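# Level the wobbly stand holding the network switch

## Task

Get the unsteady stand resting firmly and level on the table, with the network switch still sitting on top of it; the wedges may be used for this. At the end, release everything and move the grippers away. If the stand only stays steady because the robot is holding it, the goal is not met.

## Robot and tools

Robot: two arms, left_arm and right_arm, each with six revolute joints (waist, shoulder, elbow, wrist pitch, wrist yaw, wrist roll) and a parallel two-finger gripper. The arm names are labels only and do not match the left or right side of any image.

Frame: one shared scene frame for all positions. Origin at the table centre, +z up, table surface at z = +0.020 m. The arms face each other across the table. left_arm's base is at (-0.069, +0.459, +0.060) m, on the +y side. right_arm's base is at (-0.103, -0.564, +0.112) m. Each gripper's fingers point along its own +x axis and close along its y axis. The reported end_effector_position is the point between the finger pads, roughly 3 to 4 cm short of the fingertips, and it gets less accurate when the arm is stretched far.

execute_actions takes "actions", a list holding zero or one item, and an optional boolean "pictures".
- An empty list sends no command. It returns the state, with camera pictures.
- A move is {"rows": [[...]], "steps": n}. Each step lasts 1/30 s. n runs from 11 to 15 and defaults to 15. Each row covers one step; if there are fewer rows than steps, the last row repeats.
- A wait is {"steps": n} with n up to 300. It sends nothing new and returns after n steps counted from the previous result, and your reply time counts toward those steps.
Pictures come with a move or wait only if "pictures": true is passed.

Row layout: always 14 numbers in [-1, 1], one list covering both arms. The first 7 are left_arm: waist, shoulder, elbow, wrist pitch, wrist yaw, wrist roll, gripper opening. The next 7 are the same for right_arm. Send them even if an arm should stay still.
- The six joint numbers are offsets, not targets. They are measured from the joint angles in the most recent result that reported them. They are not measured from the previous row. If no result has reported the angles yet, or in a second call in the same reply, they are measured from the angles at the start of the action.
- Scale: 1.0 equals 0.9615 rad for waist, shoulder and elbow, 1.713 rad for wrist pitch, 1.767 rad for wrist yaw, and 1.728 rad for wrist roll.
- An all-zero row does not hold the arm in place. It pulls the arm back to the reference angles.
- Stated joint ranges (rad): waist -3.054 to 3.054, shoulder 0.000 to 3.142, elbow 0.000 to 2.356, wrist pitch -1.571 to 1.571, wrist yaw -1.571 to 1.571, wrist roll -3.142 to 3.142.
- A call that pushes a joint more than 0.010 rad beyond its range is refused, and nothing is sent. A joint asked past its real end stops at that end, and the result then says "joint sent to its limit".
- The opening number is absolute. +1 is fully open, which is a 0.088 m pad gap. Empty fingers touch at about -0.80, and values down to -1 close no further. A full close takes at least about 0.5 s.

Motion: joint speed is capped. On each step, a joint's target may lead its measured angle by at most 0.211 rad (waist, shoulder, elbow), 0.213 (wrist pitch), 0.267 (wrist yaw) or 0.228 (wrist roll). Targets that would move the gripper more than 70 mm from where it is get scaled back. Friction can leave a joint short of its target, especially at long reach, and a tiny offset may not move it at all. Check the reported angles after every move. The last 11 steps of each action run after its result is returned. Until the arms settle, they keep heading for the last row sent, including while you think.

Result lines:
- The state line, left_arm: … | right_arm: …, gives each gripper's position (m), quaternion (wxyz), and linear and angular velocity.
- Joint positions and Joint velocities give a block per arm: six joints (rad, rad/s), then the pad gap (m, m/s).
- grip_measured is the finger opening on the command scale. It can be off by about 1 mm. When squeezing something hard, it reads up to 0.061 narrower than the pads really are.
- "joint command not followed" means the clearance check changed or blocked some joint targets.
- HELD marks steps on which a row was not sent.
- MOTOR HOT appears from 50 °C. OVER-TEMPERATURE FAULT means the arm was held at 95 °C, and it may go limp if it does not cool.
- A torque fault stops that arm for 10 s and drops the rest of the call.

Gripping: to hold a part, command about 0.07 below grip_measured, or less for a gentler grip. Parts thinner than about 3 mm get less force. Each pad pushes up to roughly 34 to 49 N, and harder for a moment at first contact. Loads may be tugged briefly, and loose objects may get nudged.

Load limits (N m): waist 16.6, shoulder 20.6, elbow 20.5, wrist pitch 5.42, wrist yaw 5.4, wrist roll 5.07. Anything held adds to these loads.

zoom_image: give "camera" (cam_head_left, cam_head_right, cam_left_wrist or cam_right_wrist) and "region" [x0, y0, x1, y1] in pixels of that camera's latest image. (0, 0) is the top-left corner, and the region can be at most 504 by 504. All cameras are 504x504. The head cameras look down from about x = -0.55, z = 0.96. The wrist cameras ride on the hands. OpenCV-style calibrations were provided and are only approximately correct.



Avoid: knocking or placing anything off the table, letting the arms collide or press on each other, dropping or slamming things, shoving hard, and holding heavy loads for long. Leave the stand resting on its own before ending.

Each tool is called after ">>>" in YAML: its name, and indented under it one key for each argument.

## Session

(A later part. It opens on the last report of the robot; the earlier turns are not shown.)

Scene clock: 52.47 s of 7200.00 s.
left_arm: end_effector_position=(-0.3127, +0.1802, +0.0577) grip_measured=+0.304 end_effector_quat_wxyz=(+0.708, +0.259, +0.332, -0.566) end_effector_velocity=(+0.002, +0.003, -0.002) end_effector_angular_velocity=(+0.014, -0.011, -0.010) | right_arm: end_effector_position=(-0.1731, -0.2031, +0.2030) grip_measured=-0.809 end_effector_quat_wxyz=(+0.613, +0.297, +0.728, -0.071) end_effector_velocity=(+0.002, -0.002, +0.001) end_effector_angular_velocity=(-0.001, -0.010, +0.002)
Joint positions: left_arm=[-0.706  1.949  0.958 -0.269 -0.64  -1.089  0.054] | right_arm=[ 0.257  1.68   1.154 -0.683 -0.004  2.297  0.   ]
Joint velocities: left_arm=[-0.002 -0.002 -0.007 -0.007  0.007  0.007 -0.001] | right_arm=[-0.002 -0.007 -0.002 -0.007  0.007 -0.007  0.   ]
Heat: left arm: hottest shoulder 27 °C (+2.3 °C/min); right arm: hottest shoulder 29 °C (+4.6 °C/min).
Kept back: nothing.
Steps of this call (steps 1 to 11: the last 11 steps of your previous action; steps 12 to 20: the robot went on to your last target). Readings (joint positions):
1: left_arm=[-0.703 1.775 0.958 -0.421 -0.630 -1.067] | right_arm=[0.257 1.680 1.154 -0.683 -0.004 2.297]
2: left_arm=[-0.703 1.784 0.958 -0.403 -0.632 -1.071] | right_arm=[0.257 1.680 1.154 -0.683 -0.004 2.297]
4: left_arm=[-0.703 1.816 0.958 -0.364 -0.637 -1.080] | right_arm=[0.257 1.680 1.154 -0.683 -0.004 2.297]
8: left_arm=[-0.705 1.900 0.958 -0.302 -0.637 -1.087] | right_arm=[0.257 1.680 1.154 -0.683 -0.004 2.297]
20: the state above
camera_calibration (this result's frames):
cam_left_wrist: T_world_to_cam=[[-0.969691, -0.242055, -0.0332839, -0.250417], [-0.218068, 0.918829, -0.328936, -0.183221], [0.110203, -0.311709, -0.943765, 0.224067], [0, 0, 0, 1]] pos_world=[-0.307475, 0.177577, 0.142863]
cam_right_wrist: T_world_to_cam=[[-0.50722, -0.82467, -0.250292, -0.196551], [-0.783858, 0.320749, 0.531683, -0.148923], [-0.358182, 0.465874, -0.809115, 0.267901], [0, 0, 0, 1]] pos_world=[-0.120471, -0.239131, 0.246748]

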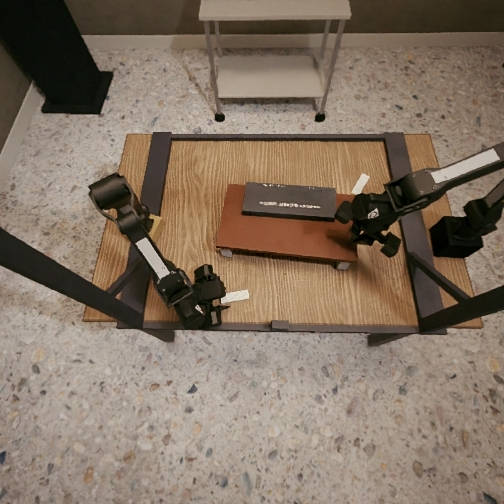

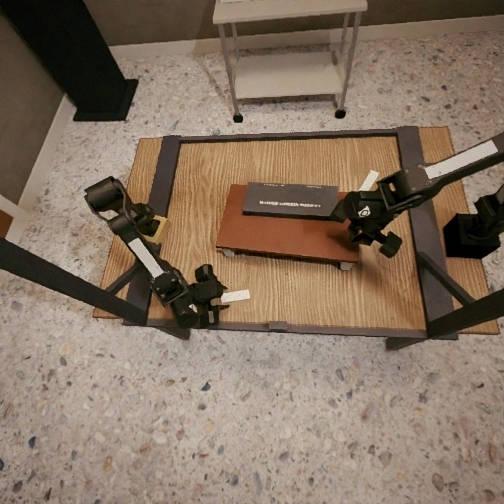

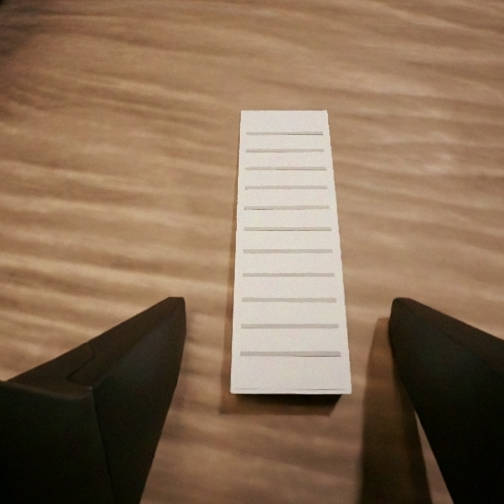

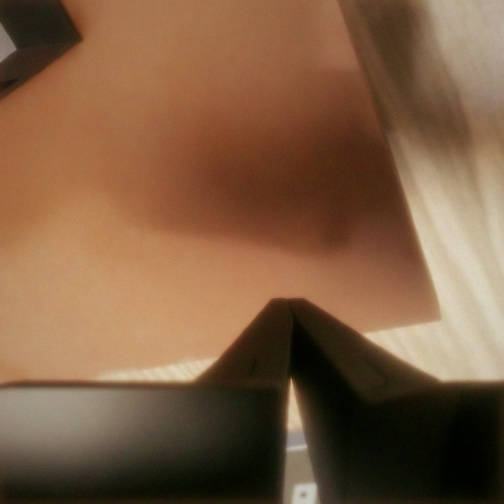

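>>> execute_actions:
  actions:
    - {"rows": [[0,0.008,0,0,0,0,0.25,0,0,0,0,0,0,-0.85],[0,0.016,0,0,0,0,0.2,0,0,0,0,0,0,-0.85],[0,0.022,0,0,0,0,0.15,0,0,0,0,0,0,-0.85],[0,0.022,0,0,0,0,0.1,0,0,0,0,0,0,-0.85],[0,0.022,0,0,0,0,0.05,0,0,0,0,0,0,-0.85],[0,0.022,0,0,0,0,0.0,0,0,0,0,0,0,-0.85],[0,0.022,0,0,0,0,-0.05,0,0,0,0,0,0,-0.85],[0,0.022,0,0,0,0,-0.1,0,0,0,0,0,0,-0.85],[0,0.022,0,0,0,0,-0.14,0,0,0,0,0,0,-0.85],[0,0.022,0,0,0,0,-0.18,0,0,0,0,0,0,-0.85],[0,0.022,0,0,0,0,-0.22,0,0,0,0,0,0,-0.85],[0,0.022,0,0,0,0,-0.26,0,0,0,0,0,0,-0.85],[0,0.022,0,0,0,0,-0.3,0,0,0,0,0,0,-0.85]], "steps": 13}

>>> execute_actions:
  actions:
    - {"steps": 18}
  pictures: true

Scene clock: 53.60 s of 7200.00 s.
left_arm: end_effector_position=(-0.3127, +0.1802, +0.0576) grip_measured=+0.270 end_effector_quat_wxyz=(+0.708, +0.259, +0.332, -0.566) end_effector_velocity=(+0.002, -0.001, -0.001) end_effector_angular_velocity=(-0.019, -0.000, +0.021) | right_arm: end_effector_position=(-0.1731, -0.2031, +0.2030) grip_measured=-0.809 end_effector_quat_wxyz=(+0.613, +0.297, +0.728, -0.071) end_effector_velocity=(-0.000, +0.001, +0.001) end_effector_angular_velocity=(+0.006, +0.006, +0.007)
Joint positions: left_arm=[-0.706  1.949  0.958 -0.268 -0.64  -1.089  0.052] | right_arm=[ 0.257  1.68   1.154 -0.683 -0.004  2.297  0.   ]
Joint velocities: left_arm=[-0.002  0.007 -0.002  0.007 -0.022 -0.022 -0.039] | right_arm=[-0.002 -0.002 -0.002  0.007 -0.007 -0.007  0.   ]
Heat: left arm: hottest shoulder 27 °C (+2.2 °C/min); right arm: hottest shoulder 29 °C (+4.5 °C/min).
Steps of this call (steps 1 to 15: the robot went on to your last target; steps 16 to 32: nothing new was sent; steps 33 to 34: the first 2 steps of this action). Readings (joint positions):
33: left_arm=[-0.706 1.949 0.958 -0.268 -0.640 -1.089] | right_arm=[0.257 1.680 1.154 -0.683 -0.004 2.297]
34: the state above

Scene clock: 54.20 s of 7200.00 s.
left_arm: end_effector_position=(-0.3120, +0.1806, +0.0552) grip_measured=-0.270 end_effector_quat_wxyz=(+0.709, +0.262, +0.330, -0.565) end_effector_velocity=(+0.002, +0.001, +0.000) end_effector_angular_velocity=(-0.001, -0.015, -0.006) | right_arm: end_effector_position=(-0.1731, -0.2031, +0.2030) grip_measured=-0.809 end_effector_quat_wxyz=(+0.613, +0.297, +0.728, -0.071) end_effector_velocity=(-0.002, -0.004, -0.002) end_effector_angular_velocity=(-0.015, +0.015, +0.012)
Joint positions: left_arm=[-0.706  1.956  0.958 -0.268 -0.641 -1.089  0.026] | right_arm=[ 0.257  1.68   1.154 -0.683 -0.004  2.297  0.   ]
Joint velocities: left_arm=[-0.002 -0.002 -0.002 -0.007 -0.007  0.007 -0.   ] | right_arm=[-0.002 -0.002 -0.007 -0.007 -0.022 -0.007  0.   ]
Heat: left arm: hottest shoulder 27 °C (+2.2 °C/min); right arm: hottest shoulder 29 °C (+4.4 °C/min).
Kept back: nothing.
Steps of this call (steps 1 to 11: the last 11 steps of your previous action; steps 12 to 15: the robot went on to your last target; steps 16 to 18: nothing new was sent). Readings (joint positions):
1: left_arm=[-0.706 1.950 0.958 -0.268 -0.640 -1.089] | right_arm=[0.257 1.680 1.154 -0.683 -0.004 2.297]
2: left_arm=[-0.706 1.951 0.958 -0.268 -0.640 -1.089] | right_arm=[0.257 1.680 1.154 -0.683 -0.004 2.297]
4: left_arm=[-0.706 1.955 0.958 -0.268 -0.640 -1.089] | right_arm=[0.257 1.680 1.154 -0.683 -0.004 2.297]
8: left_arm=[-0.706 1.956 0.958 -0.268 -0.640 -1.089] | right_arm=[0.257 1.680 1.154 -0.683 -0.004 2.297]
18: the state above
All arms were judged still, so your last target was given up. Only a new action makes them travel on or press farther. Fingers that are still opening or closing keep moving.
camera_calibration (this result's frames):
cam_left_wrist: T_world_to_cam=[[-0.969401, -0.242149, -0.0403152, -0.249251], [-0.216192, 0.919938, -0.32707, -0.183945], [0.116287, -0.308346, -0.94414, 0.223057], [0, 0, 0, 1]] pos_world=[-0.30733, 0.177641, 0.140385]
cam_right_wrist: T_world_to_cam=[[-0.50722, -0.82467, -0.250292, -0.196551], [-0.783858, 0.320749, 0.531683, -0.148923], [-0.358182, 0.465874, -0.809115, 0.267901], [0, 0, 0, 1]] pos_world=[-0.120471, -0.239131, 0.246748]

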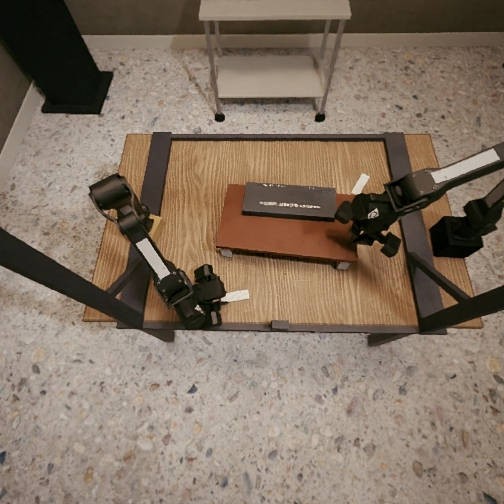

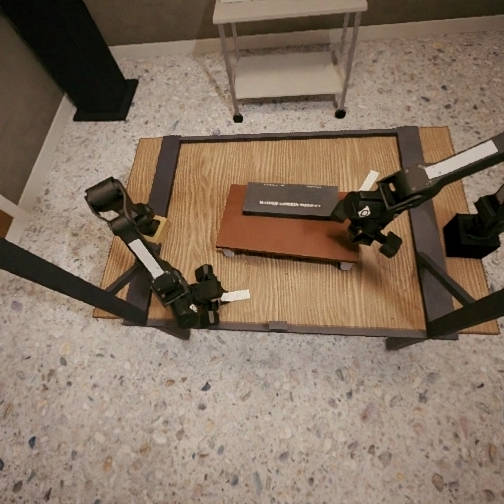

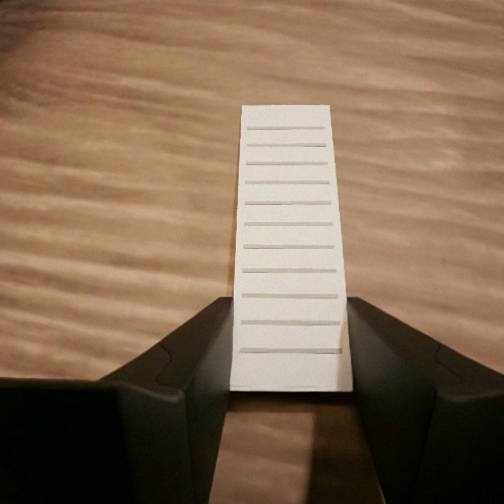

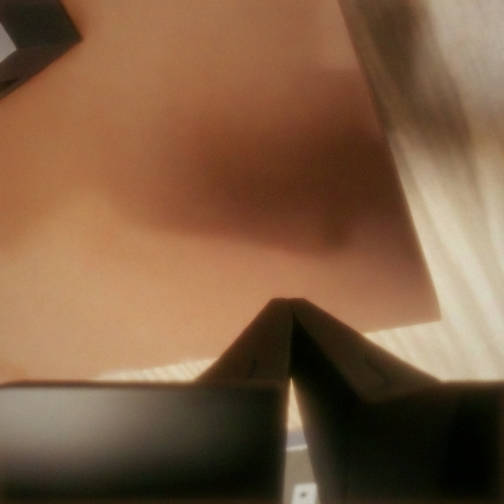

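>>> execute_actions:
  actions:
    - {"rows": [[0,0,0,0,0,0,-0.34,0,0,0,0,0,0,-0.85],[0,-0.03,0,0,0,0,-0.34,0,0,0,0,0,0,-0.85],[0,-0.08,0,-0.02,0,0,-0.34,0,0,0,0,0,0,-0.85],[0,-0.16,0,-0.04,0,0,-0.34,0,0,0,0,0,0,-0.85],[0,-0.26,0,-0.07,0,0,-0.34,0,0,0,0,0,0,-0.85],[0,-0.4,0,-0.10,0,0,-0.34,0,0,0,0,0,0,-0.85],[0,-0.6,0,-0.13,0,0,-0.34,0,0,0,0,0,0,-0.85],[0,-0.925,0,-0.16,0.03,0.05,-0.34,0,0,0,0,0,0,-0.85],[0,-0.925,0,-0.19,0.06,0.1,-0.34,0,0,0,0,0,0,-0.85],[0,-0.925,0,-0.22,0.1,0.15,-0.34,0,0,0,0,0,0,-0.85],[0,-0.925,0,-0.25,0.14,0.2,-0.34,0,0,0,0,0,0,-0.85],[0.05,-0.925,0,-0.28,0.18,0.25,-0.34,0,0,0,0,0,0,-0.85],[0.12,-0.925,0,-0.30,0.22,0.3,-0.34,0,0,0,0,0,0,-0.85],[0.2,-0.925,0,-0.321,0.3,0.4,-0.34,0,0,0,0,0,0,-0.85],[1,-0.925,0,-0.321,0.724,1,-0.34,0,0,0,0,0,0,-0.85]], "steps": 15}

>>> execute_actions:
  actions:
    - {"steps": 22}

Scene clock: 60.30 s of 7200.00 s.
left_arm: end_effector_position=(-0.3113, +0.1815, +0.0627) grip_measured=-0.270 end_effector_quat_wxyz=(+0.708, +0.261, +0.332, -0.566) end_effector_velocity=(+0.044, +0.042, +0.192) end_effector_angular_velocity=(+0.068, +0.033, -0.028) | right_arm: end_effector_position=(-0.1731, -0.2031, +0.2030) grip_measured=-0.809 end_effector_quat_wxyz=(+0.613, +0.297, +0.728, -0.071) end_effector_velocity=(+0.002, -0.002, -0.000) end_effector_angular_velocity=(-0.005, -0.011, +0.002)
Joint positions: left_arm=[-0.706  1.929  0.958 -0.291 -0.637 -1.089  0.026] | right_arm=[ 0.257  1.68   1.154 -0.683 -0.004  2.297  0.   ]
Joint velocities: left_arm=[ 0.002 -0.725 -0.022 -0.711  0.081  0.007 -0.   ] | right_arm=[-0.002 -0.002 -0.002 -0.007  0.007 -0.007  0.   ]
Heat: left arm: hottest shoulder 28 °C (+3.0 °C/min); right arm: hottest shoulder 30 °C (+4.0 °C/min).
Steps of this call (steps 1 to 90: nothing new was sent; then 2.97 s passed at rest; steps 91 to 94: the first 4 steps of this action). Readings (joint positions):
91: left_arm=[-0.706 1.956 0.958 -0.268 -0.641 -1.089] | right_arm=[0.257 1.680 1.154 -0.683 -0.004 2.297]
92: left_arm=[-0.706 1.955 0.958 -0.268 -0.641 -1.089] | right_arm=[0.257 1.680 1.154 -0.683 -0.004 2.297]
94: the state above

Scene clock: 61.03 s of 7200.00 s.
left_arm: end_effector_position=(-0.1911, +0.2148, +0.2712) grip_measured=-0.270 end_effector_quat_wxyz=(+0.358, +0.263, +0.343, -0.828) end_effector_velocity=(+0.325, -0.147, +0.065) end_effector_angular_velocity=(-1.043, -0.037, -0.097) | right_arm: end_effector_position=(-0.1731, -0.2031, +0.2030) grip_measured=-0.809 end_effector_quat_wxyz=(+0.613, +0.297, +0.728, -0.071) end_effector_velocity=(+0.000, -0.005, -0.003) end_effector_angular_velocity=(-0.030, +0.013, +0.007)
Joint positions: left_arm=[ 0.087  1.073  0.961 -0.816  0.554  0.067  0.026] | right_arm=[ 0.257  1.68   1.154 -0.683 -0.004  2.297  0.   ]
Joint velocities: left_arm=[ 1.79  -0.032 -0.002 -0.022  0.96   1.927 -0.   ] | right_arm=[-0.007  0.002 -0.002 -0.022 -0.022 -0.007  0.   ]
Heat: left arm: hottest shoulder 28 °C (+3.0 °C/min); right arm: hottest shoulder 30 °C (+4.1 °C/min).
Kept back: nothing.
From where the robot then was, a joint's target lay farther than a number of 1.0 reaches, so one or more steps of this call were cut to that.
Steps of this call (steps 1 to 11: the last 11 steps of your previous action; steps 12 to 22: the robot went on to your last target). Readings (joint positions):
1: left_arm=[-0.706 1.895 0.956 -0.320 -0.636 -1.089] | right_arm=[0.257 1.680 1.154 -0.683 -0.004 2.297]
2: left_arm=[-0.706 1.849 0.953 -0.356 -0.635 -1.089] | right_arm=[0.257 1.680 1.154 -0.683 -0.004 2.297]
4: left_arm=[-0.705 1.734 0.955 -0.426 -0.630 -1.075] | right_arm=[0.257 1.680 1.154 -0.683 -0.004 2.297]
8: left_arm=[-0.702 1.487 0.958 -0.623 -0.461 -0.847] | right_arm=[0.257 1.680 1.154 -0.683 -0.004 2.297]
22: the state above

>>> execute_actions:
  actions:
    - {"rows": [[1,0,0,0,0.047,0.583,-0.34,0,0,0,0,0,0,-0.85]], "steps": 11}

>>> execute_actions:
  actions:
    - {"steps": 11}

Scene clock: 61.73 s of 7200.00 s.
left_arm: end_effector_position=(-0.1593, +0.2023, +0.2769) grip_measured=-0.270 end_effector_quat_wxyz=(+0.318, +0.317, +0.130, -0.884) end_effector_velocity=(+0.002, +0.000, -0.001) end_effector_angular_velocity=(+0.007, -0.014, +0.015) | right_arm: end_effector_position=(-0.1731, -0.2031, +0.2030) grip_measured=-0.809 end_effector_quat_wxyz=(+0.613, +0.297, +0.728, -0.071) end_effector_velocity=(-0.000, +0.001, +0.001) end_effector_angular_velocity=(+0.006, +0.006, +0.007)
Joint positions: left_arm=[ 0.253  1.072  0.961 -0.816  0.636  0.633  0.026] | right_arm=[ 0.257  1.68   1.154 -0.683 -0.004  2.297  0.   ]
Joint velocities: left_arm=[-0.002 -0.002  0.002 -0.007 -0.022 -0.007  0.   ] | right_arm=[-0.002 -0.002 -0.002  0.007 -0.007 -0.007  0.   ]
Heat: left arm: hottest shoulder 28 °C (+3.0 °C/min); right arm: hottest shoulder 30 °C (+4.0 °C/min).
Kept back: the last 11 steps of this action.
Steps of this call (steps 1 to 21: the robot went on to your last target). Readings (joint positions):
1: left_arm=[0.143 1.072 0.961 -0.816 0.578 0.132] | right_arm=[0.257 1.680 1.154 -0.683 -0.004 2.297]
2: left_arm=[0.185 1.072 0.961 -0.816 0.591 0.196] | right_arm=[0.257 1.680 1.154 -0.683 -0.004 2.297]
4: left_arm=[0.229 1.072 0.961 -0.816 0.613 0.325] | right_arm=[0.257 1.680 1.154 -0.683 -0.004 2.297]
8: left_arm=[0.248 1.072 0.961 -0.816 0.631 0.550] | right_arm=[0.257 1.680 1.154 -0.683 -0.004 2.297]
21: the state above

Scene clock: 62.10 s of 7200.00 s.
left_arm: end_effector_position=(+0.0126, +0.1992, +0.2770) grip_measured=-0.270 end_effector_quat_wxyz=(+0.513, +0.375, +0.064, -0.769) end_effector_velocity=(+0.469, +0.148, -0.001) end_effector_angular_velocity=(-0.027, -0.105, +1.711) | right_arm: end_effector_position=(-0.1731, -0.2031, +0.2030) grip_measured=-0.809 end_effector_quat_wxyz=(+0.613, +0.297, +0.728, -0.071) end_effector_velocity=(-0.002, -0.002, -0.000) end_effector_angular_velocity=(-0.008, +0.003, +0.012)
Joint positions: left_arm=[ 0.897  1.072  0.961 -0.816  0.638  1.056  0.026] | right_arm=[ 0.257  1.68   1.154 -0.683 -0.004  2.297  0.   ]
Joint velocities: left_arm=[ 1.814 -0.002 -0.002 -0.007  0.007  0.154  0.   ] | right_arm=[ 0.002 -0.002 -0.002 -0.007 -0.007 -0.007  0.   ]
Heat: left arm: hottest shoulder 28 °C (+3.0 °C/min); right arm: hottest shoulder 30 °C (+4.1 °C/min).
Kept back: nothing.
Steps of this call (steps 1 to 11: the last 11 steps of your previous action). Readings (joint positions):
1: left_arm=[0.277 1.072 0.961 -0.818 0.650 0.685] | right_arm=[0.257 1.680 1.154 -0.683 -0.004 2.297]
2: left_arm=[0.337 1.072 0.961 -0.819 0.647 0.754] | right_arm=[0.257 1.680 1.154 -0.683 -0.004 2.297]
4: left_arm=[0.465 1.072 0.961 -0.816 0.639 0.884] | right_arm=[0.257 1.680 1.154 -0.683 -0.004 2.297]
8: left_arm=[0.711 1.072 0.961 -0.816 0.638 1.029] | right_arm=[0.257 1.680 1.154 -0.683 -0.004 2.297]
11: the state above

>>> execute_actions:
  actions:
    - {"rows": [[0.3,0,0,0,0,0.01,-0.34,0,0,0,0,0,0,-0.85],[0.38,0,-0.03,0,0,0.01,-0.34,0,0,0,0,0,0,-0.85],[0.433,0,-0.07,0,0,0.01,-0.34,0,0,0,0,0,0,-0.85],[0.433,0,-0.12,0,0,0.01,-0.34,0,0,0,0,0,0,-0.85],[0.433,0,-0.17,0,0,0.01,-0.34,0,0,0,0,0,0,-0.85],[0.433,0,-0.22,0,0,0.01,-0.34,0,0,0,0,0,0,-0.85],[0.433,0,-0.27,0,0,0.01,-0.34,0,0,0,0,0,0,-0.85],[0.433,0,-0.32,0,0,0.01,-0.34,0,0,0,0,0,0,-0.85],[0.433,0.01,-0.36,0.015,0,0.01,-0.34,0,0,0,0,0,0,-0.85],[0.433,0.035,-0.39,0.045,0,0.01,-0.34,0,0,0,0,0,0,-0.85],[0.433,0.06,-0.42,0.075,0,0.01,-0.34,0,0,0,0,0,0,-0.85],[0.433,0.085,-0.445,0.105,0,0.01,-0.34,0,0,0,0,0,0,-0.85],[0.433,0.11,-0.47,0.135,0,0.01,-0.34,0,0,0,0,0,0,-0.85],[0.433,0.135,-0.495,0.165,0,0.01,-0.34,0,0,0,0,0,0,-0.85],[0.433,0.16,-0.525,0.195,0,0.01,-0.34,0,0,0,0,0,0,-0.85]], "steps": 15}

>>> execute_actions:
  actions:
    - {"steps": 20}
  pictures: true

Scene clock: 63.73 s of 7200.00 s.
left_arm: end_effector_position=(+0.0894, +0.2396, +0.2690) grip_measured=-0.269 end_effector_quat_wxyz=(+0.625, +0.363, +0.126, -0.679) end_effector_velocity=(+0.275, +0.268, -0.213) end_effector_angular_velocity=(+0.336, +0.299, +1.487) | right_arm: end_effector_position=(-0.1731, -0.2031, +0.2030) grip_measured=-0.809 end_effector_quat_wxyz=(+0.613, +0.297, +0.728, -0.071) end_effector_velocity=(-0.000, -0.001, -0.001) end_effector_angular_velocity=(+0.003, -0.000, +0.021)
Joint positions: left_arm=[ 1.221  1.072  0.935 -0.808  0.639  1.071  0.026] | right_arm=[ 0.257  1.68   1.154 -0.683 -0.004  2.297  0.   ]
Joint velocities: left_arm=[ 1.419 -0.042 -0.637  0.154 -0.125  0.007 -0.   ] | right_arm=[-0.002 -0.002 -0.007  0.007 -0.007 -0.022  0.   ]
Heat: left arm: hottest shoulder 28 °C (+3.0 °C/min); right arm: hottest shoulder 30 °C (+4.0 °C/min).
Steps of this call (steps 1 to 30: the robot went on to your last target; steps 31 to 45: nothing new was sent; steps 46 to 49: the first 4 steps of this action). Readings (joint positions):
46: left_arm=[1.060 1.072 0.961 -0.817 0.643 1.070] | right_arm=[0.257 1.680 1.154 -0.683 -0.004 2.297]
47: left_arm=[1.105 1.072 0.959 -0.817 0.646 1.071] | right_arm=[0.257 1.680 1.154 -0.683 -0.004 2.297]
49: the state above

Scene clock: 64.40 s of 7200.00 s.
left_arm: end_effector_position=(+0.0700, +0.2769, +0.1100) grip_measured=-0.269 end_effector_quat_wxyz=(+0.604, +0.319, +0.272, -0.678) end_effector_velocity=(+0.001, -0.001, -0.001) end_effector_angular_velocity=(-0.009, +0.002, +0.006) | right_arm: end_effector_position=(-0.1731, -0.2031, +0.2030) grip_measured=-0.809 end_effector_quat_wxyz=(+0.613, +0.297, +0.728, -0.071) end_effector_velocity=(-0.001, -0.005, -0.002) end_effector_angular_velocity=(-0.025, +0.013, +0.012)
Joint positions: left_arm=[ 1.31   1.218  0.469 -0.489  0.636  1.071  0.026] | right_arm=[ 0.257  1.68   1.154 -0.683 -0.004  2.297  0.   ]
Joint velocities: left_arm=[ 0.002  0.007 -0.007  0.022  0.007 -0.007 -0.   ] | right_arm=[-0.002 -0.002 -0.002 -0.022 -0.022 -0.007  0.   ]
Heat: left arm: hottest shoulder 28 °C (+3.0 °C/min); right arm: hottest shoulder 30 °C (+4.0 °C/min).
Kept back: nothing.
Steps of this call (steps 1 to 11: the last 11 steps of your previous action; steps 12 to 20: the robot went on to your last target). Readings (joint positions):
1: left_arm=[1.259 1.071 0.908 -0.808 0.636 1.071] | right_arm=[0.257 1.680 1.154 -0.683 -0.004 2.297]
2: left_arm=[1.281 1.070 0.871 -0.808 0.636 1.071] | right_arm=[0.257 1.680 1.154 -0.683 -0.004 2.297]
4: left_arm=[1.300 1.070 0.779 -0.812 0.636 1.071] | right_arm=[0.257 1.680 1.154 -0.683 -0.004 2.297]
8: left_arm=[1.307 1.104 0.614 -0.734 0.636 1.071] | right_arm=[0.257 1.680 1.154 -0.683 -0.004 2.297]
20: the state above
camera_calibration (this result's frames):
cam_left_wrist: T_world_to_cam=[[-0.992968, 0.103053, -0.058271, 0.0546938], [0.116653, 0.935618, -0.333184, -0.199042], [0.0201839, -0.337638, -0.94106, 0.274622], [0, 0, 0, 1]] pos_world=[0.0719851, 0.273314, 0.195305]
cam_right_wrist: T_world_to_cam=[[-0.50722, -0.82467, -0.250292, -0.196551], [-0.783858, 0.320749, 0.531683, -0.148923], [-0.358182, 0.465874, -0.809115, 0.267901], [0, 0, 0, 1]] pos_world=[-0.120471, -0.239131, 0.246748]

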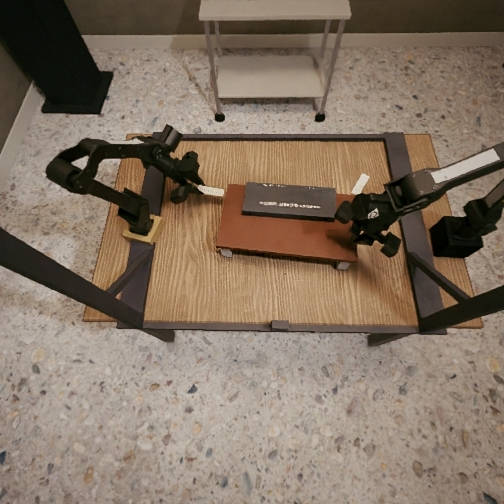

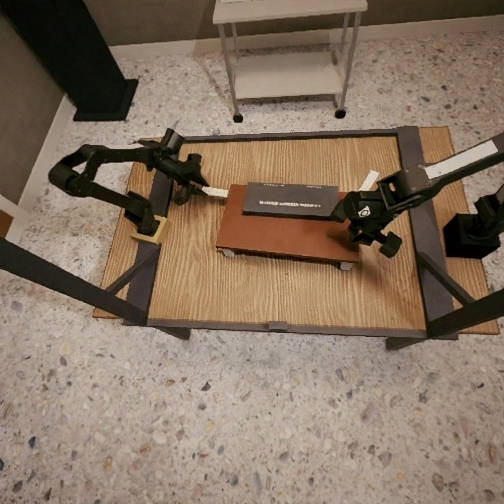

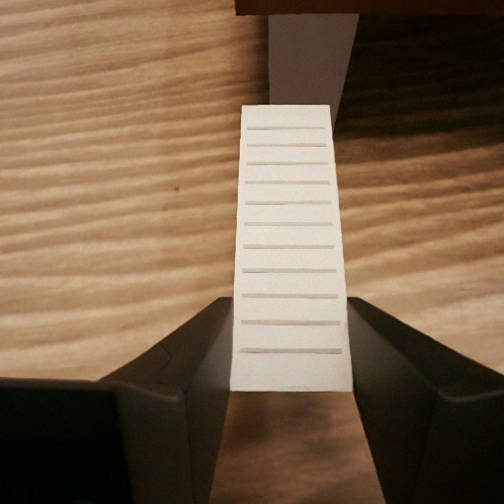

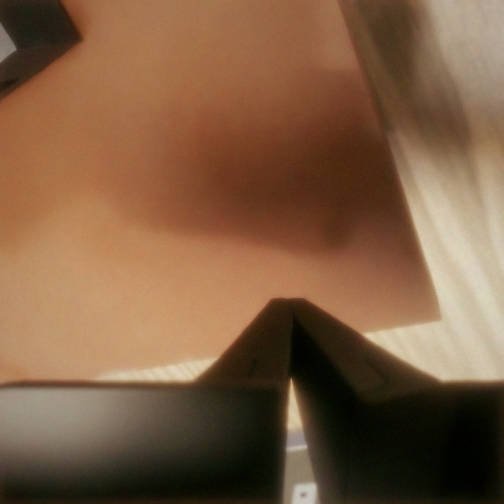

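>>> execute_actions:
  actions:
    - {"rows": [[0.003,0.015,-0.018,0.016,0,0,-0.34,0,0.01,0,0,0,0,-0.85],[0.003,0.03,-0.036,0.032,0,0,-0.34,0,0.02,0,0,0,0,-0.85],[0.003,0.045,-0.054,0.048,0,0,-0.34,0,0.03,0,0,0,0,-0.85],[0.003,0.06,-0.072,0.064,0,0,-0.34,0,0.04,0,0,0,0,-0.85],[0.003,0.075,-0.09,0.08,0,0,-0.34,0,0.05,0,0,0,0,-0.85],[0.003,0.09,-0.108,0.096,0,0,-0.34,0,0.06,0,0,0,0,-0.85],[0.003,0.105,-0.126,0.112,0,0,-0.34,0,0.07,0,0,0,0,-0.85],[0.003,0.12,-0.142,0.128,0,0,-0.34,0,0.08,0,0,0,0,-0.85],[0.003,0.132,-0.155,0.142,0,0,-0.34,0,0.085,0,0,0,0,-0.85],[0.003,0.14,-0.165,0.152,0,0,-0.34,0,0.085,0,0,0,0,-0.85]], "steps": 11}

>>> execute_actions:
  actions:
    - {"steps": 20}
  pictures: true

Scene clock: 65.60 s of 7200.00 s.
left_arm: end_effector_position=(+0.0701, +0.2769, +0.1096) grip_measured=-0.269 end_effector_quat_wxyz=(+0.604, +0.319, +0.271, -0.678) end_effector_velocity=(-0.000, +0.001, +0.000) end_effector_angular_velocity=(+0.007, -0.006, -0.006) | right_arm: end_effector_position=(-0.1731, -0.2031, +0.2030) grip_measured=-0.809 end_effector_quat_wxyz=(+0.613, +0.297, +0.728, -0.071) end_effector_velocity=(-0.000, -0.001, +0.001) end_effector_angular_velocity=(-0.003, +0.004, +0.007)
Joint positions: left_arm=[ 1.31   1.219  0.467 -0.486  0.636  1.071  0.026] | right_arm=[ 0.257  1.68   1.154 -0.683 -0.004  2.297  0.   ]
Joint velocities: left_arm=[-0.002 -0.002  0.002 -0.007 -0.007  0.007 -0.   ] | right_arm=[-0.002 -0.002  0.002 -0.007 -0.007 -0.007  0.   ]
Heat: left arm: hottest shoulder 28 °C (+3.0 °C/min); right arm: hottest shoulder 30 °C (+4.0 °C/min).
Kept back: the last 11 steps of this action.
Steps of this call (steps 1 to 30: the robot went on to your last target; steps 31 to 36: nothing new was sent). Readings (joint positions):
1: left_arm=[1.310 1.218 0.468 -0.488 0.636 1.071] | right_arm=[0.257 1.680 1.154 -0.683 -0.004 2.297]
2: left_arm=[1.310 1.218 0.468 -0.488 0.636 1.071] | right_arm=[0.257 1.680 1.154 -0.683 -0.004 2.297]
4: left_arm=[1.310 1.219 0.467 -0.487 0.636 1.071] | right_arm=[0.257 1.680 1.154 -0.683 -0.004 2.297]
8: left_arm=[1.310 1.219 0.467 -0.486 0.636 1.071] | right_arm=[0.257 1.680 1.154 -0.683 -0.004 2.297]
36: the state above

Scene clock: 66.27 s of 7200.00 s.
left_arm: end_effector_position=(+0.0588, +0.2834, +0.0633) grip_measured=-0.269 end_effector_quat_wxyz=(+0.600, +0.316, +0.280, -0.679) end_effector_velocity=(-0.002, +0.003, -0.004) end_effector_angular_velocity=(+0.011, +0.017, +0.022) | right_arm: end_effector_position=(-0.1727, -0.2049, +0.1774) grip_measured=-0.809 end_effector_quat_wxyz=(+0.629, +0.275, +0.721, -0.095) end_effector_velocity=(+0.000, -0.002, -0.000) end_effector_angular_velocity=(-0.007, -0.001, +0.021)
Joint positions: left_arm=[ 1.311  1.345  0.321 -0.233  0.636  1.071  0.026] | right_arm=[ 0.257  1.754  1.154 -0.683 -0.004  2.297  0.   ]
Joint velocities: left_arm=[ 0.002  0.002 -0.012  0.007 -0.007 -0.022 -0.   ] | right_arm=[-0.002 -0.002 -0.002 -0.007 -0.007 -0.022  0.   ]
Heat: left arm: hottest shoulder 28 °C (+3.0 °C/min); right arm: hottest shoulder 30 °C (+3.0 °C/min).
Kept back: nothing.
Steps of this call (steps 1 to 11: the last 11 steps of your previous action; steps 12 to 20: the robot went on to your last target). Readings (joint positions):
1: left_arm=[1.310 1.220 0.466 -0.481 0.636 1.071] | right_arm=[0.257 1.680 1.154 -0.683 -0.004 2.297]
2: left_arm=[1.310 1.223 0.463 -0.469 0.636 1.071] | right_arm=[0.257 1.681 1.154 -0.683 -0.004 2.297]
4: left_arm=[1.311 1.239 0.446 -0.429 0.636 1.071] | right_arm=[0.257 1.689 1.154 -0.683 -0.004 2.297]
8: left_arm=[1.311 1.293 0.382 -0.336 0.636 1.071] | right_arm=[0.257 1.724 1.154 -0.683 -0.004 2.297]
20: the state above
camera_calibration (this result's frames):
cam_left_wrist: T_world_to_cam=[[-0.993828, 0.103142, -0.0408404, 0.0391031], [0.110834, 0.938779, -0.326205, -0.22038], [0.00469453, -0.328718, -0.944416, 0.231618], [0, 0, 0, 1]] pos_world=[0.0622001, 0.278992, 0.148452]
cam_right_wrist: T_world_to_cam=[[-0.504099, -0.84085, -0.197119, -0.216502], [-0.791029, 0.357918, 0.496153, -0.121777], [-0.346638, 0.406037, -0.845562, 0.244403], [0, 0, 0, 1]] pos_world=[-0.120748, -0.237696, 0.224401]

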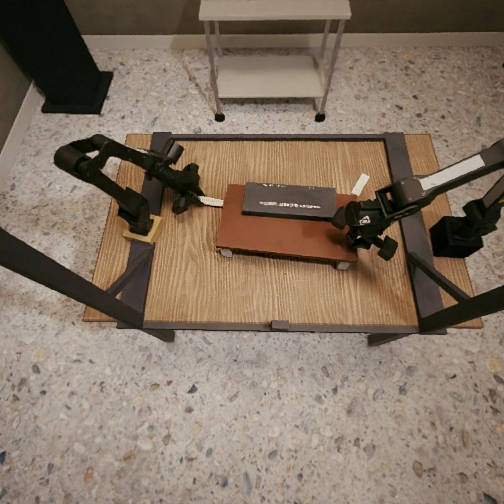

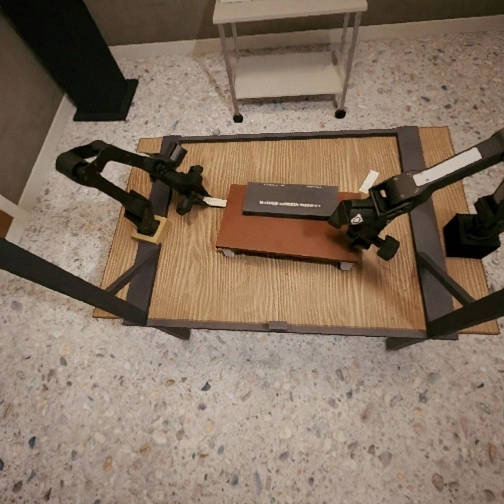

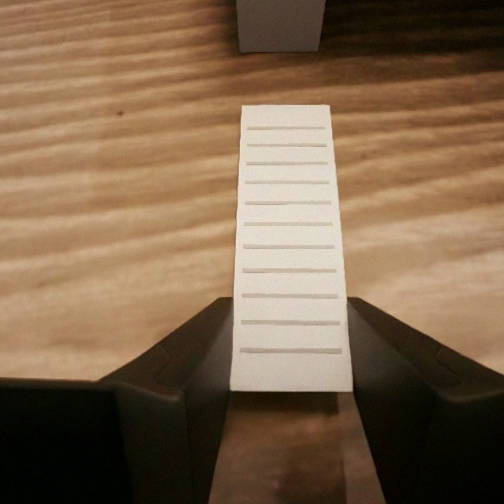

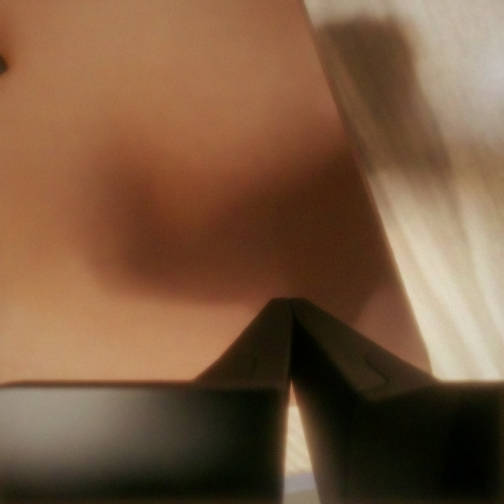

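>>> execute_actions:
  actions:
    - {"rows": [[-0.012,0.008,0.002,0.009,-0.002,-0.008,-0.34,0,0.006,0,0,0,0,-0.85],[-0.025,0.017,0.004,0.018,-0.005,-0.016,-0.34,0,0.012,0,0,0,0,-0.85],[-0.037,0.026,0.006,0.027,-0.007,-0.024,-0.34,0,0.018,0,0,0,0,-0.85],[-0.05,0.034,0.008,0.035,-0.009,-0.032,-0.34,0,0.023,0,0,0,0,-0.85],[-0.062,0.043,0.01,0.044,-0.012,-0.04,-0.34,0,0.028,0,0,0,0,-0.85],[-0.074,0.051,0.012,0.053,-0.014,-0.047,-0.34,0,0.032,0,0,0,0,-0.85],[-0.087,0.06,0.013,0.062,-0.017,-0.055,-0.34,0,0.036,0,0,0,0,-0.85],[-0.099,0.068,0.014,0.071,-0.019,-0.063,-0.34,0,0.04,0,0,0,0,-0.85],[-0.111,0.077,0.015,0.079,-0.021,-0.071,-0.34,0,0.044,0,0,0,0,-0.85],[-0.124,0.085,0.016,0.088,-0.024,-0.079,-0.34,0,0.048,0,0,0,0,-0.85],[-0.136,0.094,0.017,0.097,-0.026,-0.087,-0.34,0,0.052,0,0,0,0,-0.85]], "steps": 12}

>>> execute_actions:
  actions:
    - {"steps": 22}
  pictures: true

Scene clock: 69.13 s of 7200.00 s.
left_arm: end_effector_position=(+0.0590, +0.2832, +0.0632) grip_measured=-0.269 end_effector_quat_wxyz=(+0.601, +0.317, +0.279, -0.679) end_effector_velocity=(+0.005, -0.013, +0.001) end_effector_angular_velocity=(-0.012, -0.072, -0.027) | right_arm: end_effector_position=(-0.1727, -0.2049, +0.1774) grip_measured=-0.809 end_effector_quat_wxyz=(+0.629, +0.275, +0.721, -0.095) end_effector_velocity=(+0.001, -0.005, +0.000) end_effector_angular_velocity=(-0.017, -0.002, +0.021)
Joint positions: left_arm=[ 1.31   1.345  0.32  -0.23   0.636  1.07   0.026] | right_arm=[ 0.257  1.754  1.154 -0.683 -0.004  2.297  0.   ]
Joint velocities: left_arm=[-0.066  0.002 -0.002  0.095 -0.037 -0.037 -0.   ] | right_arm=[-0.002 -0.007 -0.002 -0.022 -0.007 -0.022  0.   ]
Heat: left arm: hottest shoulder 27 °C (+2.0 °C/min); right arm: hottest shoulder 30 °C (+3.0 °C/min).
Steps of this call (steps 1 to 15: the robot went on to your last target; steps 16 to 85: nothing new was sent; step 86: the first step of this action). Readings (joint positions):
86: the state above

Scene clock: 69.87 s of 7200.00 s.
left_arm: end_effector_position=(+0.0576, +0.2586, +0.0561) grip_measured=-0.269 end_effector_quat_wxyz=(+0.600, +0.317, +0.279, -0.679) end_effector_velocity=(-0.005, +0.000, -0.001) end_effector_angular_velocity=(+0.010, +0.036, +0.007) | right_arm: end_effector_position=(-0.1732, -0.2064, +0.1661) grip_measured=-0.809 end_effector_quat_wxyz=(+0.635, +0.265, +0.718, -0.105) end_effector_velocity=(+0.002, -0.002, -0.000) end_effector_angular_velocity=(-0.005, -0.014, +0.017)
Joint positions: left_arm=[ 1.183  1.427  0.326 -0.071  0.592  0.926  0.026] | right_arm=[ 0.259  1.787  1.155 -0.683 -0.005  2.297  0.   ]
Joint velocities: left_arm=[-0.007  0.002  0.002 -0.022  0.007 -0.022 -0.   ] | right_arm=[-0.002 -0.002 -0.002 -0.007  0.007 -0.022  0.   ]
Heat: left arm: hottest shoulder 27 °C (+2.0 °C/min); right arm: hottest shoulder 30 °C (+3.0 °C/min).
Kept back: nothing.
Steps of this call (steps 1 to 11: the last 11 steps of your previous action; steps 12 to 22: the robot went on to your last target). Readings (joint positions):
1: left_arm=[1.306 1.347 0.320 -0.224 0.634 1.065] | right_arm=[0.257 1.754 1.154 -0.683 -0.004 2.297]
2: left_arm=[1.299 1.351 0.320 -0.214 0.631 1.057] | right_arm=[0.257 1.755 1.154 -0.683 -0.004 2.297]
4: left_arm=[1.280 1.362 0.320 -0.191 0.625 1.035] | right_arm=[0.257 1.760 1.154 -0.683 -0.004 2.297]
8: left_arm=[1.235 1.392 0.321 -0.136 0.610 0.985] | right_arm=[0.257 1.778 1.154 -0.683 -0.004 2.297]
22: the state above
camera_calibration (this result's frames):
cam_left_wrist: T_world_to_cam=[[-0.993616, 0.104555, -0.0423747, 0.0398683], [0.112679, 0.938212, -0.327202, -0.199199], [0.00554594, -0.329888, -0.944004, 0.216995], [0, 0, 0, 1]] pos_world=[0.0608559, 0.254307, 0.141355]
cam_right_wrist: T_world_to_cam=[[-0.501599, -0.847761, -0.17234, -0.225309], [-0.794216, 0.372293, 0.480228, -0.110926], [-0.342958, 0.377757, -0.860046, 0.232442], [0, 0, 0, 1]] pos_world=[-0.121396, -0.237517, 0.214351]

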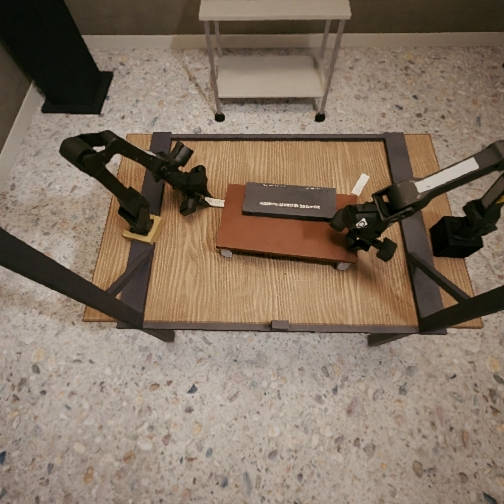

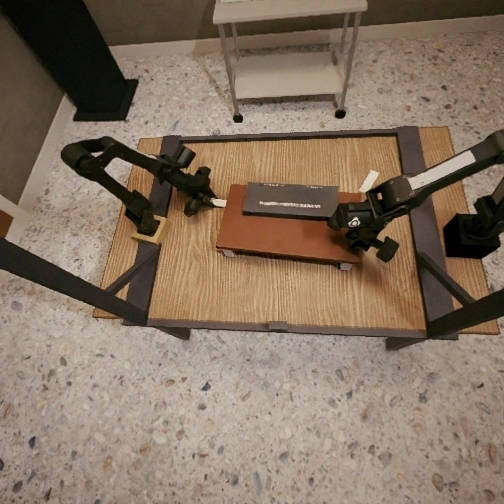

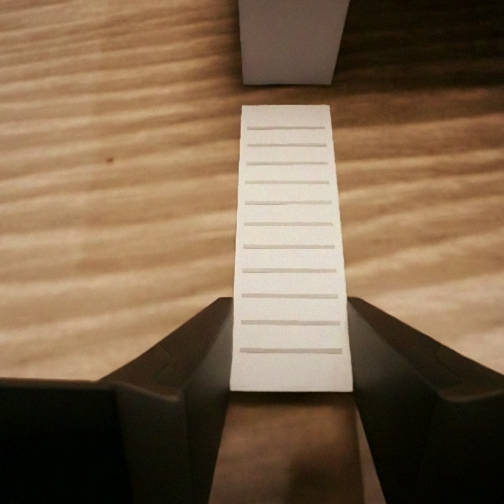

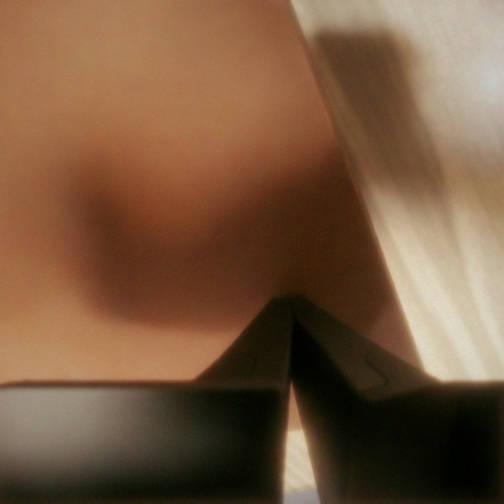

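>>> execute_actions:
  actions:
    - {"rows": [[0,0,0,0,0,0,-0.34,0,0.02,0,0,0,0,-0.85],[0,0,0,0,0,0,-0.34,0,0.023,0,0,0,0,-0.85],[0,0,0,0,0,0,-0.34,0,0.026,0,0,0,0,-0.85],[0,0,0,0,0,0,-0.34,0,0.029,0,0,0,0,-0.85],[0,0,0,0,0,0,-0.34,0,0.032,0,0,0,0,-0.85],[0,0,0,0,0,0,-0.34,0,0.035,0,0,0,0,-0.85],[0,0,0,0,0,0,-0.34,0,0.038,0,0,0,0,-0.85],[0,0,0,0,0,0,-0.34,0,0.041,0,0,0,0,-0.85],[0,0,0,0,0,0,-0.34,0,0.044,0,0,0,0,-0.85],[0,0,0,0,0,0,-0.34,0,0.046,0,0,0,0,-0.85]], "steps": 11}

>>> execute_actions:
  actions:
    - {"steps": 18}
  pictures: true

Scene clock: 70.87 s of 7200.00 s.
left_arm: end_effector_position=(+0.0576, +0.2586, +0.0561) grip_measured=-0.269 end_effector_quat_wxyz=(+0.600, +0.316, +0.279, -0.679) end_effector_velocity=(-0.001, +0.001, -0.001) end_effector_angular_velocity=(+0.003, -0.011, -0.005) | right_arm: end_effector_position=(-0.1732, -0.2064, +0.1661) grip_measured=-0.809 end_effector_quat_wxyz=(+0.635, +0.265, +0.718, -0.105) end_effector_velocity=(-0.000, -0.001, +0.001) end_effector_angular_velocity=(-0.003, +0.005, +0.006)
Joint positions: left_arm=[ 1.183  1.428  0.326 -0.07   0.592  0.925  0.026] | right_arm=[ 0.259  1.787  1.155 -0.683 -0.005  2.297  0.   ]
Joint velocities: left_arm=[-0.002 -0.002 -0.007  0.007 -0.007  0.007 -0.   ] | right_arm=[-0.002 -0.002  0.002 -0.007 -0.007 -0.007  0.   ]
Heat: left arm: hottest shoulder 27 °C (+2.0 °C/min); right arm: hottest shoulder 30 °C (+3.0 °C/min).
Kept back: the last 11 steps of this action.
Steps of this call (steps 1 to 15: the robot went on to your last target; steps 16 to 30: nothing new was sent). Readings (joint positions):
1: left_arm=[1.183 1.428 0.326 -0.071 0.592 0.926] | right_arm=[0.259 1.787 1.155 -0.683 -0.005 2.297]
2: left_arm=[1.183 1.428 0.326 -0.071 0.592 0.926] | right_arm=[0.259 1.787 1.155 -0.683 -0.005 2.297]
4: left_arm=[1.183 1.428 0.326 -0.070 0.592 0.926] | right_arm=[0.259 1.787 1.155 -0.683 -0.005 2.297]
8: left_arm=[1.183 1.428 0.326 -0.070 0.592 0.925] | right_arm=[0.259 1.787 1.155 -0.683 -0.005 2.297]
30: the state above

Scene clock: 71.47 s of 7200.00 s.
left_arm: end_effector_position=(+0.0576, +0.2586, +0.0561) grip_measured=-0.269 end_effector_quat_wxyz=(+0.600, +0.316, +0.279, -0.679) end_effector_velocity=(+0.000, +0.003, -0.002) end_effector_angular_velocity=(+0.021, -0.002, +0.012) | right_arm: end_effector_position=(-0.1755, -0.2070, +0.1608) grip_measured=-0.809 end_effector_quat_wxyz=(+0.637, +0.258, +0.719, -0.109) end_effector_velocity=(+0.002, -0.002, -0.000) end_effector_angular_velocity=(-0.008, +0.004, +0.002)
Joint positions: left_arm=[ 1.183  1.428  0.326 -0.07   0.592  0.925  0.026] | right_arm=[ 0.263  1.805  1.158 -0.684 -0.011  2.297  0.   ]
Joint velocities: left_arm=[-0.002 -0.002 -0.002 -0.007 -0.022 -0.007 -0.   ] | right_arm=[-0.007 -0.002 -0.002 -0.007 -0.007 -0.007  0.   ]
Heat: left arm: hottest shoulder 27 °C (+2.0 °C/min); right arm: hottest shoulder 30 °C (+3.0 °C/min).
Kept back: nothing.
Steps of this call (steps 1 to 11: the last 11 steps of your previous action; steps 12 to 18: the robot went on to your last target). Readings (joint positions):
1: left_arm=[1.183 1.428 0.326 -0.070 0.592 0.925] | right_arm=[0.259 1.787 1.155 -0.683 -0.005 2.297]
2: left_arm=[1.183 1.428 0.326 -0.070 0.592 0.925] | right_arm=[0.259 1.788 1.155 -0.683 -0.005 2.297]
4: left_arm=[1.183 1.428 0.326 -0.070 0.592 0.925] | right_arm=[0.260 1.791 1.155 -0.683 -0.007 2.297]
8: left_arm=[1.183 1.428 0.326 -0.070 0.592 0.925] | right_arm=[0.263 1.801 1.156 -0.683 -0.011 2.297]
18: the state above
camera_calibration (this result's frames):
cam_left_wrist: T_world_to_cam=[[-0.993657, 0.104266, -0.0421292, 0.0399523], [0.112325, 0.938255, -0.327201, -0.199193], [0.00541199, -0.329858, -0.944015, 0.216945], [0, 0, 0, 1]] pos_world=[0.0608992, 0.254289, 0.141306]
cam_right_wrist: T_world_to_cam=[[-0.497269, -0.853146, -0.15769, -0.230552], [-0.795253, 0.375554, 0.475953, -0.108821], [-0.346837, 0.36208, -0.865218, 0.224313], [0, 0, 0, 1]] pos_world=[-0.123386, -0.237046, 0.209517]

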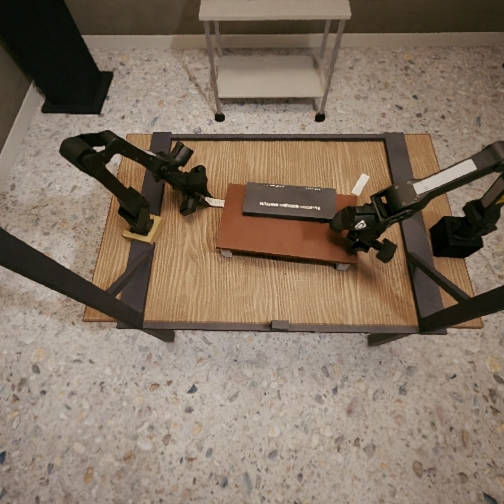

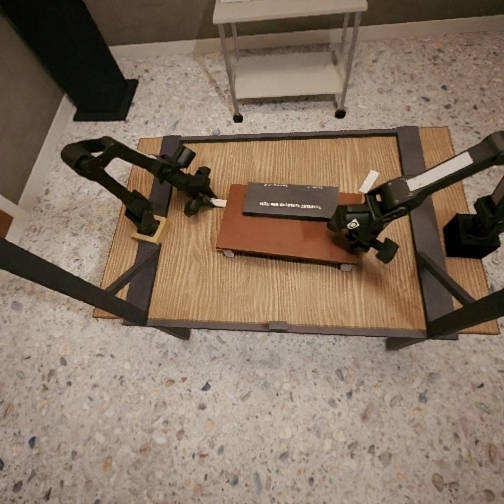

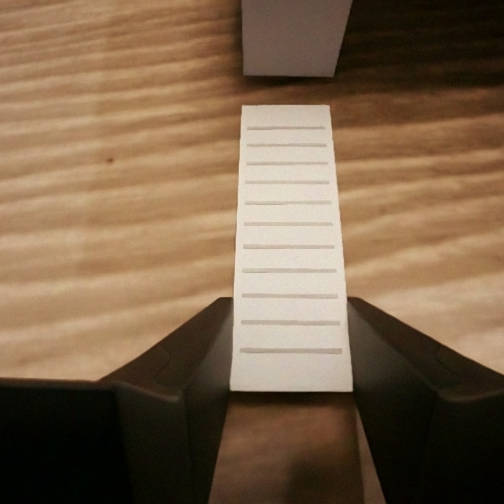

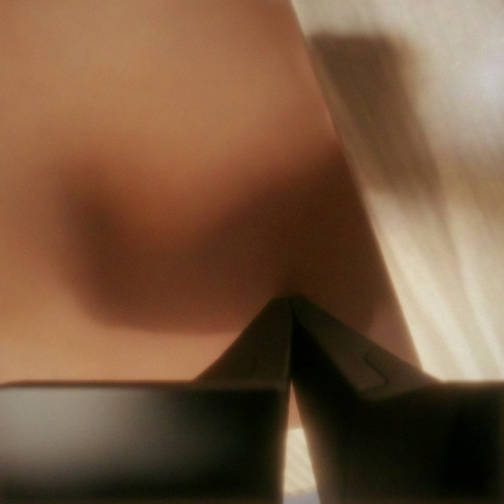

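>>> execute_actions:
  actions:
    - {"rows": [[-0.015,0.012,0.014,0.007,-0.004,-0.009,-0.34,-0.005,0.033,-0.004,0,0.003,0,-0.85],[-0.029,0.02,0.018,0.013,-0.007,-0.017,-0.34,-0.005,0.034,-0.004,0,0.003,0,-0.85],[-0.043,0.028,0.022,0.02,-0.01,-0.026,-0.34,-0.005,0.035,-0.004,0,0.003,0,-0.85],[-0.058,0.036,0.027,0.026,-0.014,-0.034,-0.34,-0.005,0.036,-0.004,0,0.003,0,-0.85],[-0.072,0.044,0.031,0.033,-0.017,-0.043,-0.34,-0.005,0.036,-0.004,0,0.003,0,-0.85],[-0.086,0.052,0.036,0.039,-0.021,-0.051,-0.34,-0.005,0.036,-0.004,0,0.003,0,-0.85],[-0.101,0.06,0.04,0.046,-0.024,-0.06,-0.34,-0.005,0.036,-0.004,0,0.003,0,-0.85],[-0.115,0.068,0.045,0.052,-0.028,-0.068,-0.34,-0.005,0.036,-0.004,0,0.003,0,-0.85],[-0.129,0.076,0.049,0.059,-0.031,-0.077,-0.34,-0.005,0.036,-0.004,0,0.003,0,-0.85],[-0.144,0.084,0.054,0.065,-0.035,-0.085,-0.34,-0.005,0.036,-0.004,0,0.003,0,-0.85],[-0.158,0.092,0.058,0.072,-0.038,-0.094,-0.34,-0.005,0.036,-0.004,0,0.003,0,-0.85],[-0.172,0.1,0.063,0.078,-0.042,-0.102,-0.34,-0.005,0.036,-0.004,0,0.003,0,-0.85],[-0.187,0.108,0.067,0.085,-0.045,-0.111,-0.34,-0.005,0.036,-0.004,0,0.003,0,-0.85]], "steps": 14}

>>> execute_actions:
  actions:
    - {"steps": 22}
  pictures: true

Scene clock: 74.77 s of 7200.00 s.
left_arm: end_effector_position=(+0.0569, +0.2563, +0.0555) grip_measured=-0.269 end_effector_quat_wxyz=(+0.600, +0.317, +0.280, -0.679) end_effector_velocity=(-0.013, -0.054, -0.009) end_effector_angular_velocity=(+0.025, +0.037, -0.006) | right_arm: end_effector_position=(-0.1754, -0.2071, +0.1603) grip_measured=-0.809 end_effector_quat_wxyz=(+0.637, +0.257, +0.718, -0.110) end_effector_velocity=(-0.002, -0.003, -0.003) end_effector_angular_velocity=(-0.029, +0.011, +0.024)
Joint positions: left_arm=[ 1.169  1.434  0.327 -0.059  0.585  0.91   0.026] | right_arm=[ 0.263  1.806  1.158 -0.685 -0.011  2.297  0.   ]
Joint velocities: left_arm=[-0.291  0.149  0.051  0.227 -0.11  -0.315 -0.   ] | right_arm=[-0.002  0.012  0.007 -0.022 -0.022 -0.022  0.   ]
Heat: left arm: hottest shoulder 27 °C (+1.0 °C/min); right arm: hottest shoulder 30 °C (+2.0 °C/min).
Steps of this call (steps 1 to 15: the robot went on to your last target; steps 16 to 90: nothing new was sent; then 0.20 s passed at rest; steps 91 to 93: the first 3 steps of this action). Readings (joint positions):
91: left_arm=[1.182 1.428 0.326 -0.070 0.591 0.925] | right_arm=[0.263 1.805 1.158 -0.684 -0.011 2.297]
92: left_arm=[1.177 1.429 0.326 -0.066 0.588 0.920] | right_arm=[0.263 1.806 1.158 -0.685 -0.011 2.297]
93: the state above

Scene clock: 75.50 s of 7200.00 s.
left_arm: end_effector_position=(+0.0530, +0.2190, +0.0549) grip_measured=-0.269 end_effector_quat_wxyz=(+0.601, +0.317, +0.278, -0.679) end_effector_velocity=(-0.001, +0.002, -0.001) end_effector_angular_velocity=(+0.010, +0.005, +0.007) | right_arm: end_effector_position=(-0.1755, -0.2070, +0.1602) grip_measured=-0.809 end_effector_quat_wxyz=(+0.637, +0.257, +0.718, -0.111) end_effector_velocity=(+0.000, -0.002, -0.002) end_effector_angular_velocity=(-0.013, +0.003, +0.006)
Joint positions: left_arm=[1.006 1.523 0.379 0.072 0.515 0.739 0.026] | right_arm=[ 0.263  1.808  1.16  -0.686 -0.011  2.297  0.   ]
Joint velocities: left_arm=[-0.002 -0.002 -0.002 -0.007 -0.007 -0.007 -0.   ] | right_arm=[-0.002  0.002 -0.002 -0.007 -0.007 -0.007  0.   ]
Heat: left arm: hottest shoulder 27 °C (+1.0 °C/min); right arm: hottest shoulder 30 °C (+2.0 °C/min).
Kept back: nothing.
Steps of this call (steps 1 to 11: the last 11 steps of your previous action; steps 12 to 22: the robot went on to your last target). Readings (joint positions):
1: left_arm=[1.158 1.439 0.330 -0.051 0.580 0.899] | right_arm=[0.263 1.807 1.159 -0.685 -0.011 2.297]
2: left_arm=[1.146 1.446 0.333 -0.041 0.575 0.887] | right_arm=[0.263 1.807 1.159 -0.686 -0.011 2.297]
4: left_arm=[1.120 1.460 0.342 -0.020 0.564 0.860] | right_arm=[0.263 1.808 1.159 -0.686 -0.011 2.297]
8: left_arm=[1.067 1.490 0.361 0.023 0.540 0.803] | right_arm=[0.263 1.808 1.160 -0.686 -0.011 2.297]
22: the state above
camera_calibration (this result's frames):
cam_left_wrist: T_world_to_cam=[[-0.993508, 0.104819, -0.0442239, 0.0393937], [0.113546, 0.937812, -0.32805, -0.161841], [0.00708773, -0.330942, -0.943625, 0.202867], [0, 0, 0, 1]] pos_world=[0.0560764, 0.214784, 0.140081]
cam_right_wrist: T_world_to_cam=[[-0.497164, -0.853672, -0.155149, -0.231192], [-0.795571, 0.377153, 0.474154, -0.107926], [-0.346257, 0.359164, -0.866664, 0.223522], [0, 0, 0, 1]] pos_world=[-0.123408, -0.236939, 0.209023]

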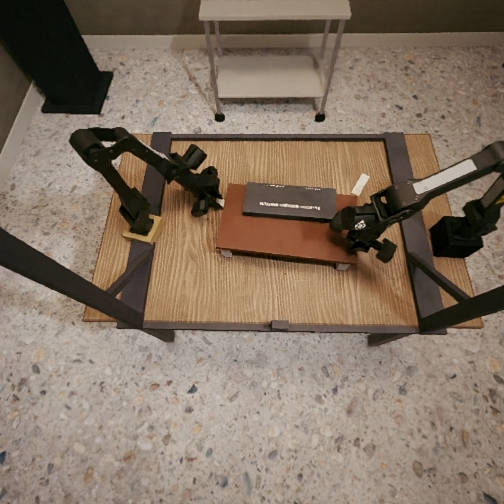

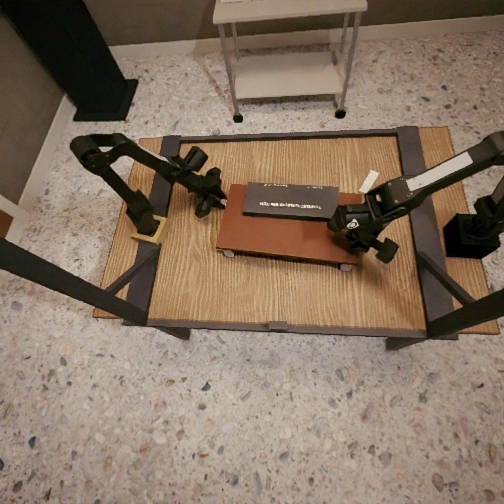

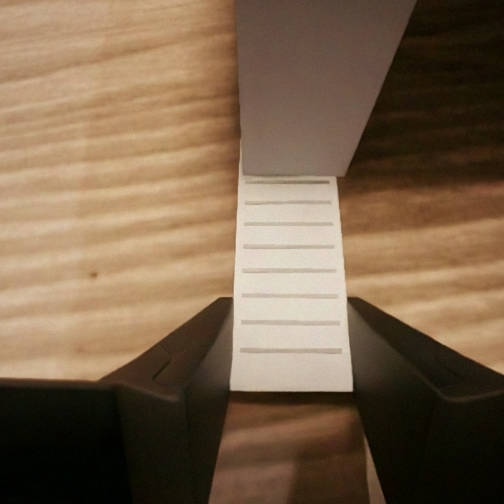

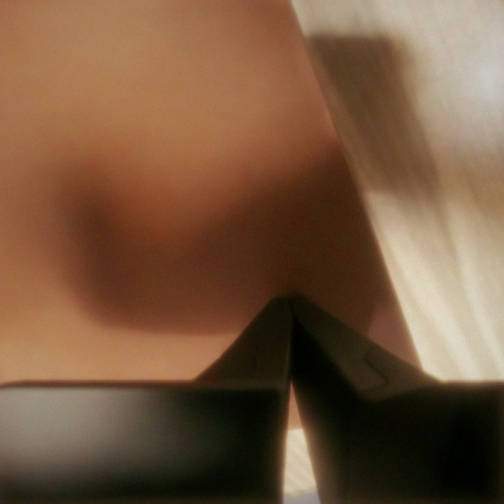

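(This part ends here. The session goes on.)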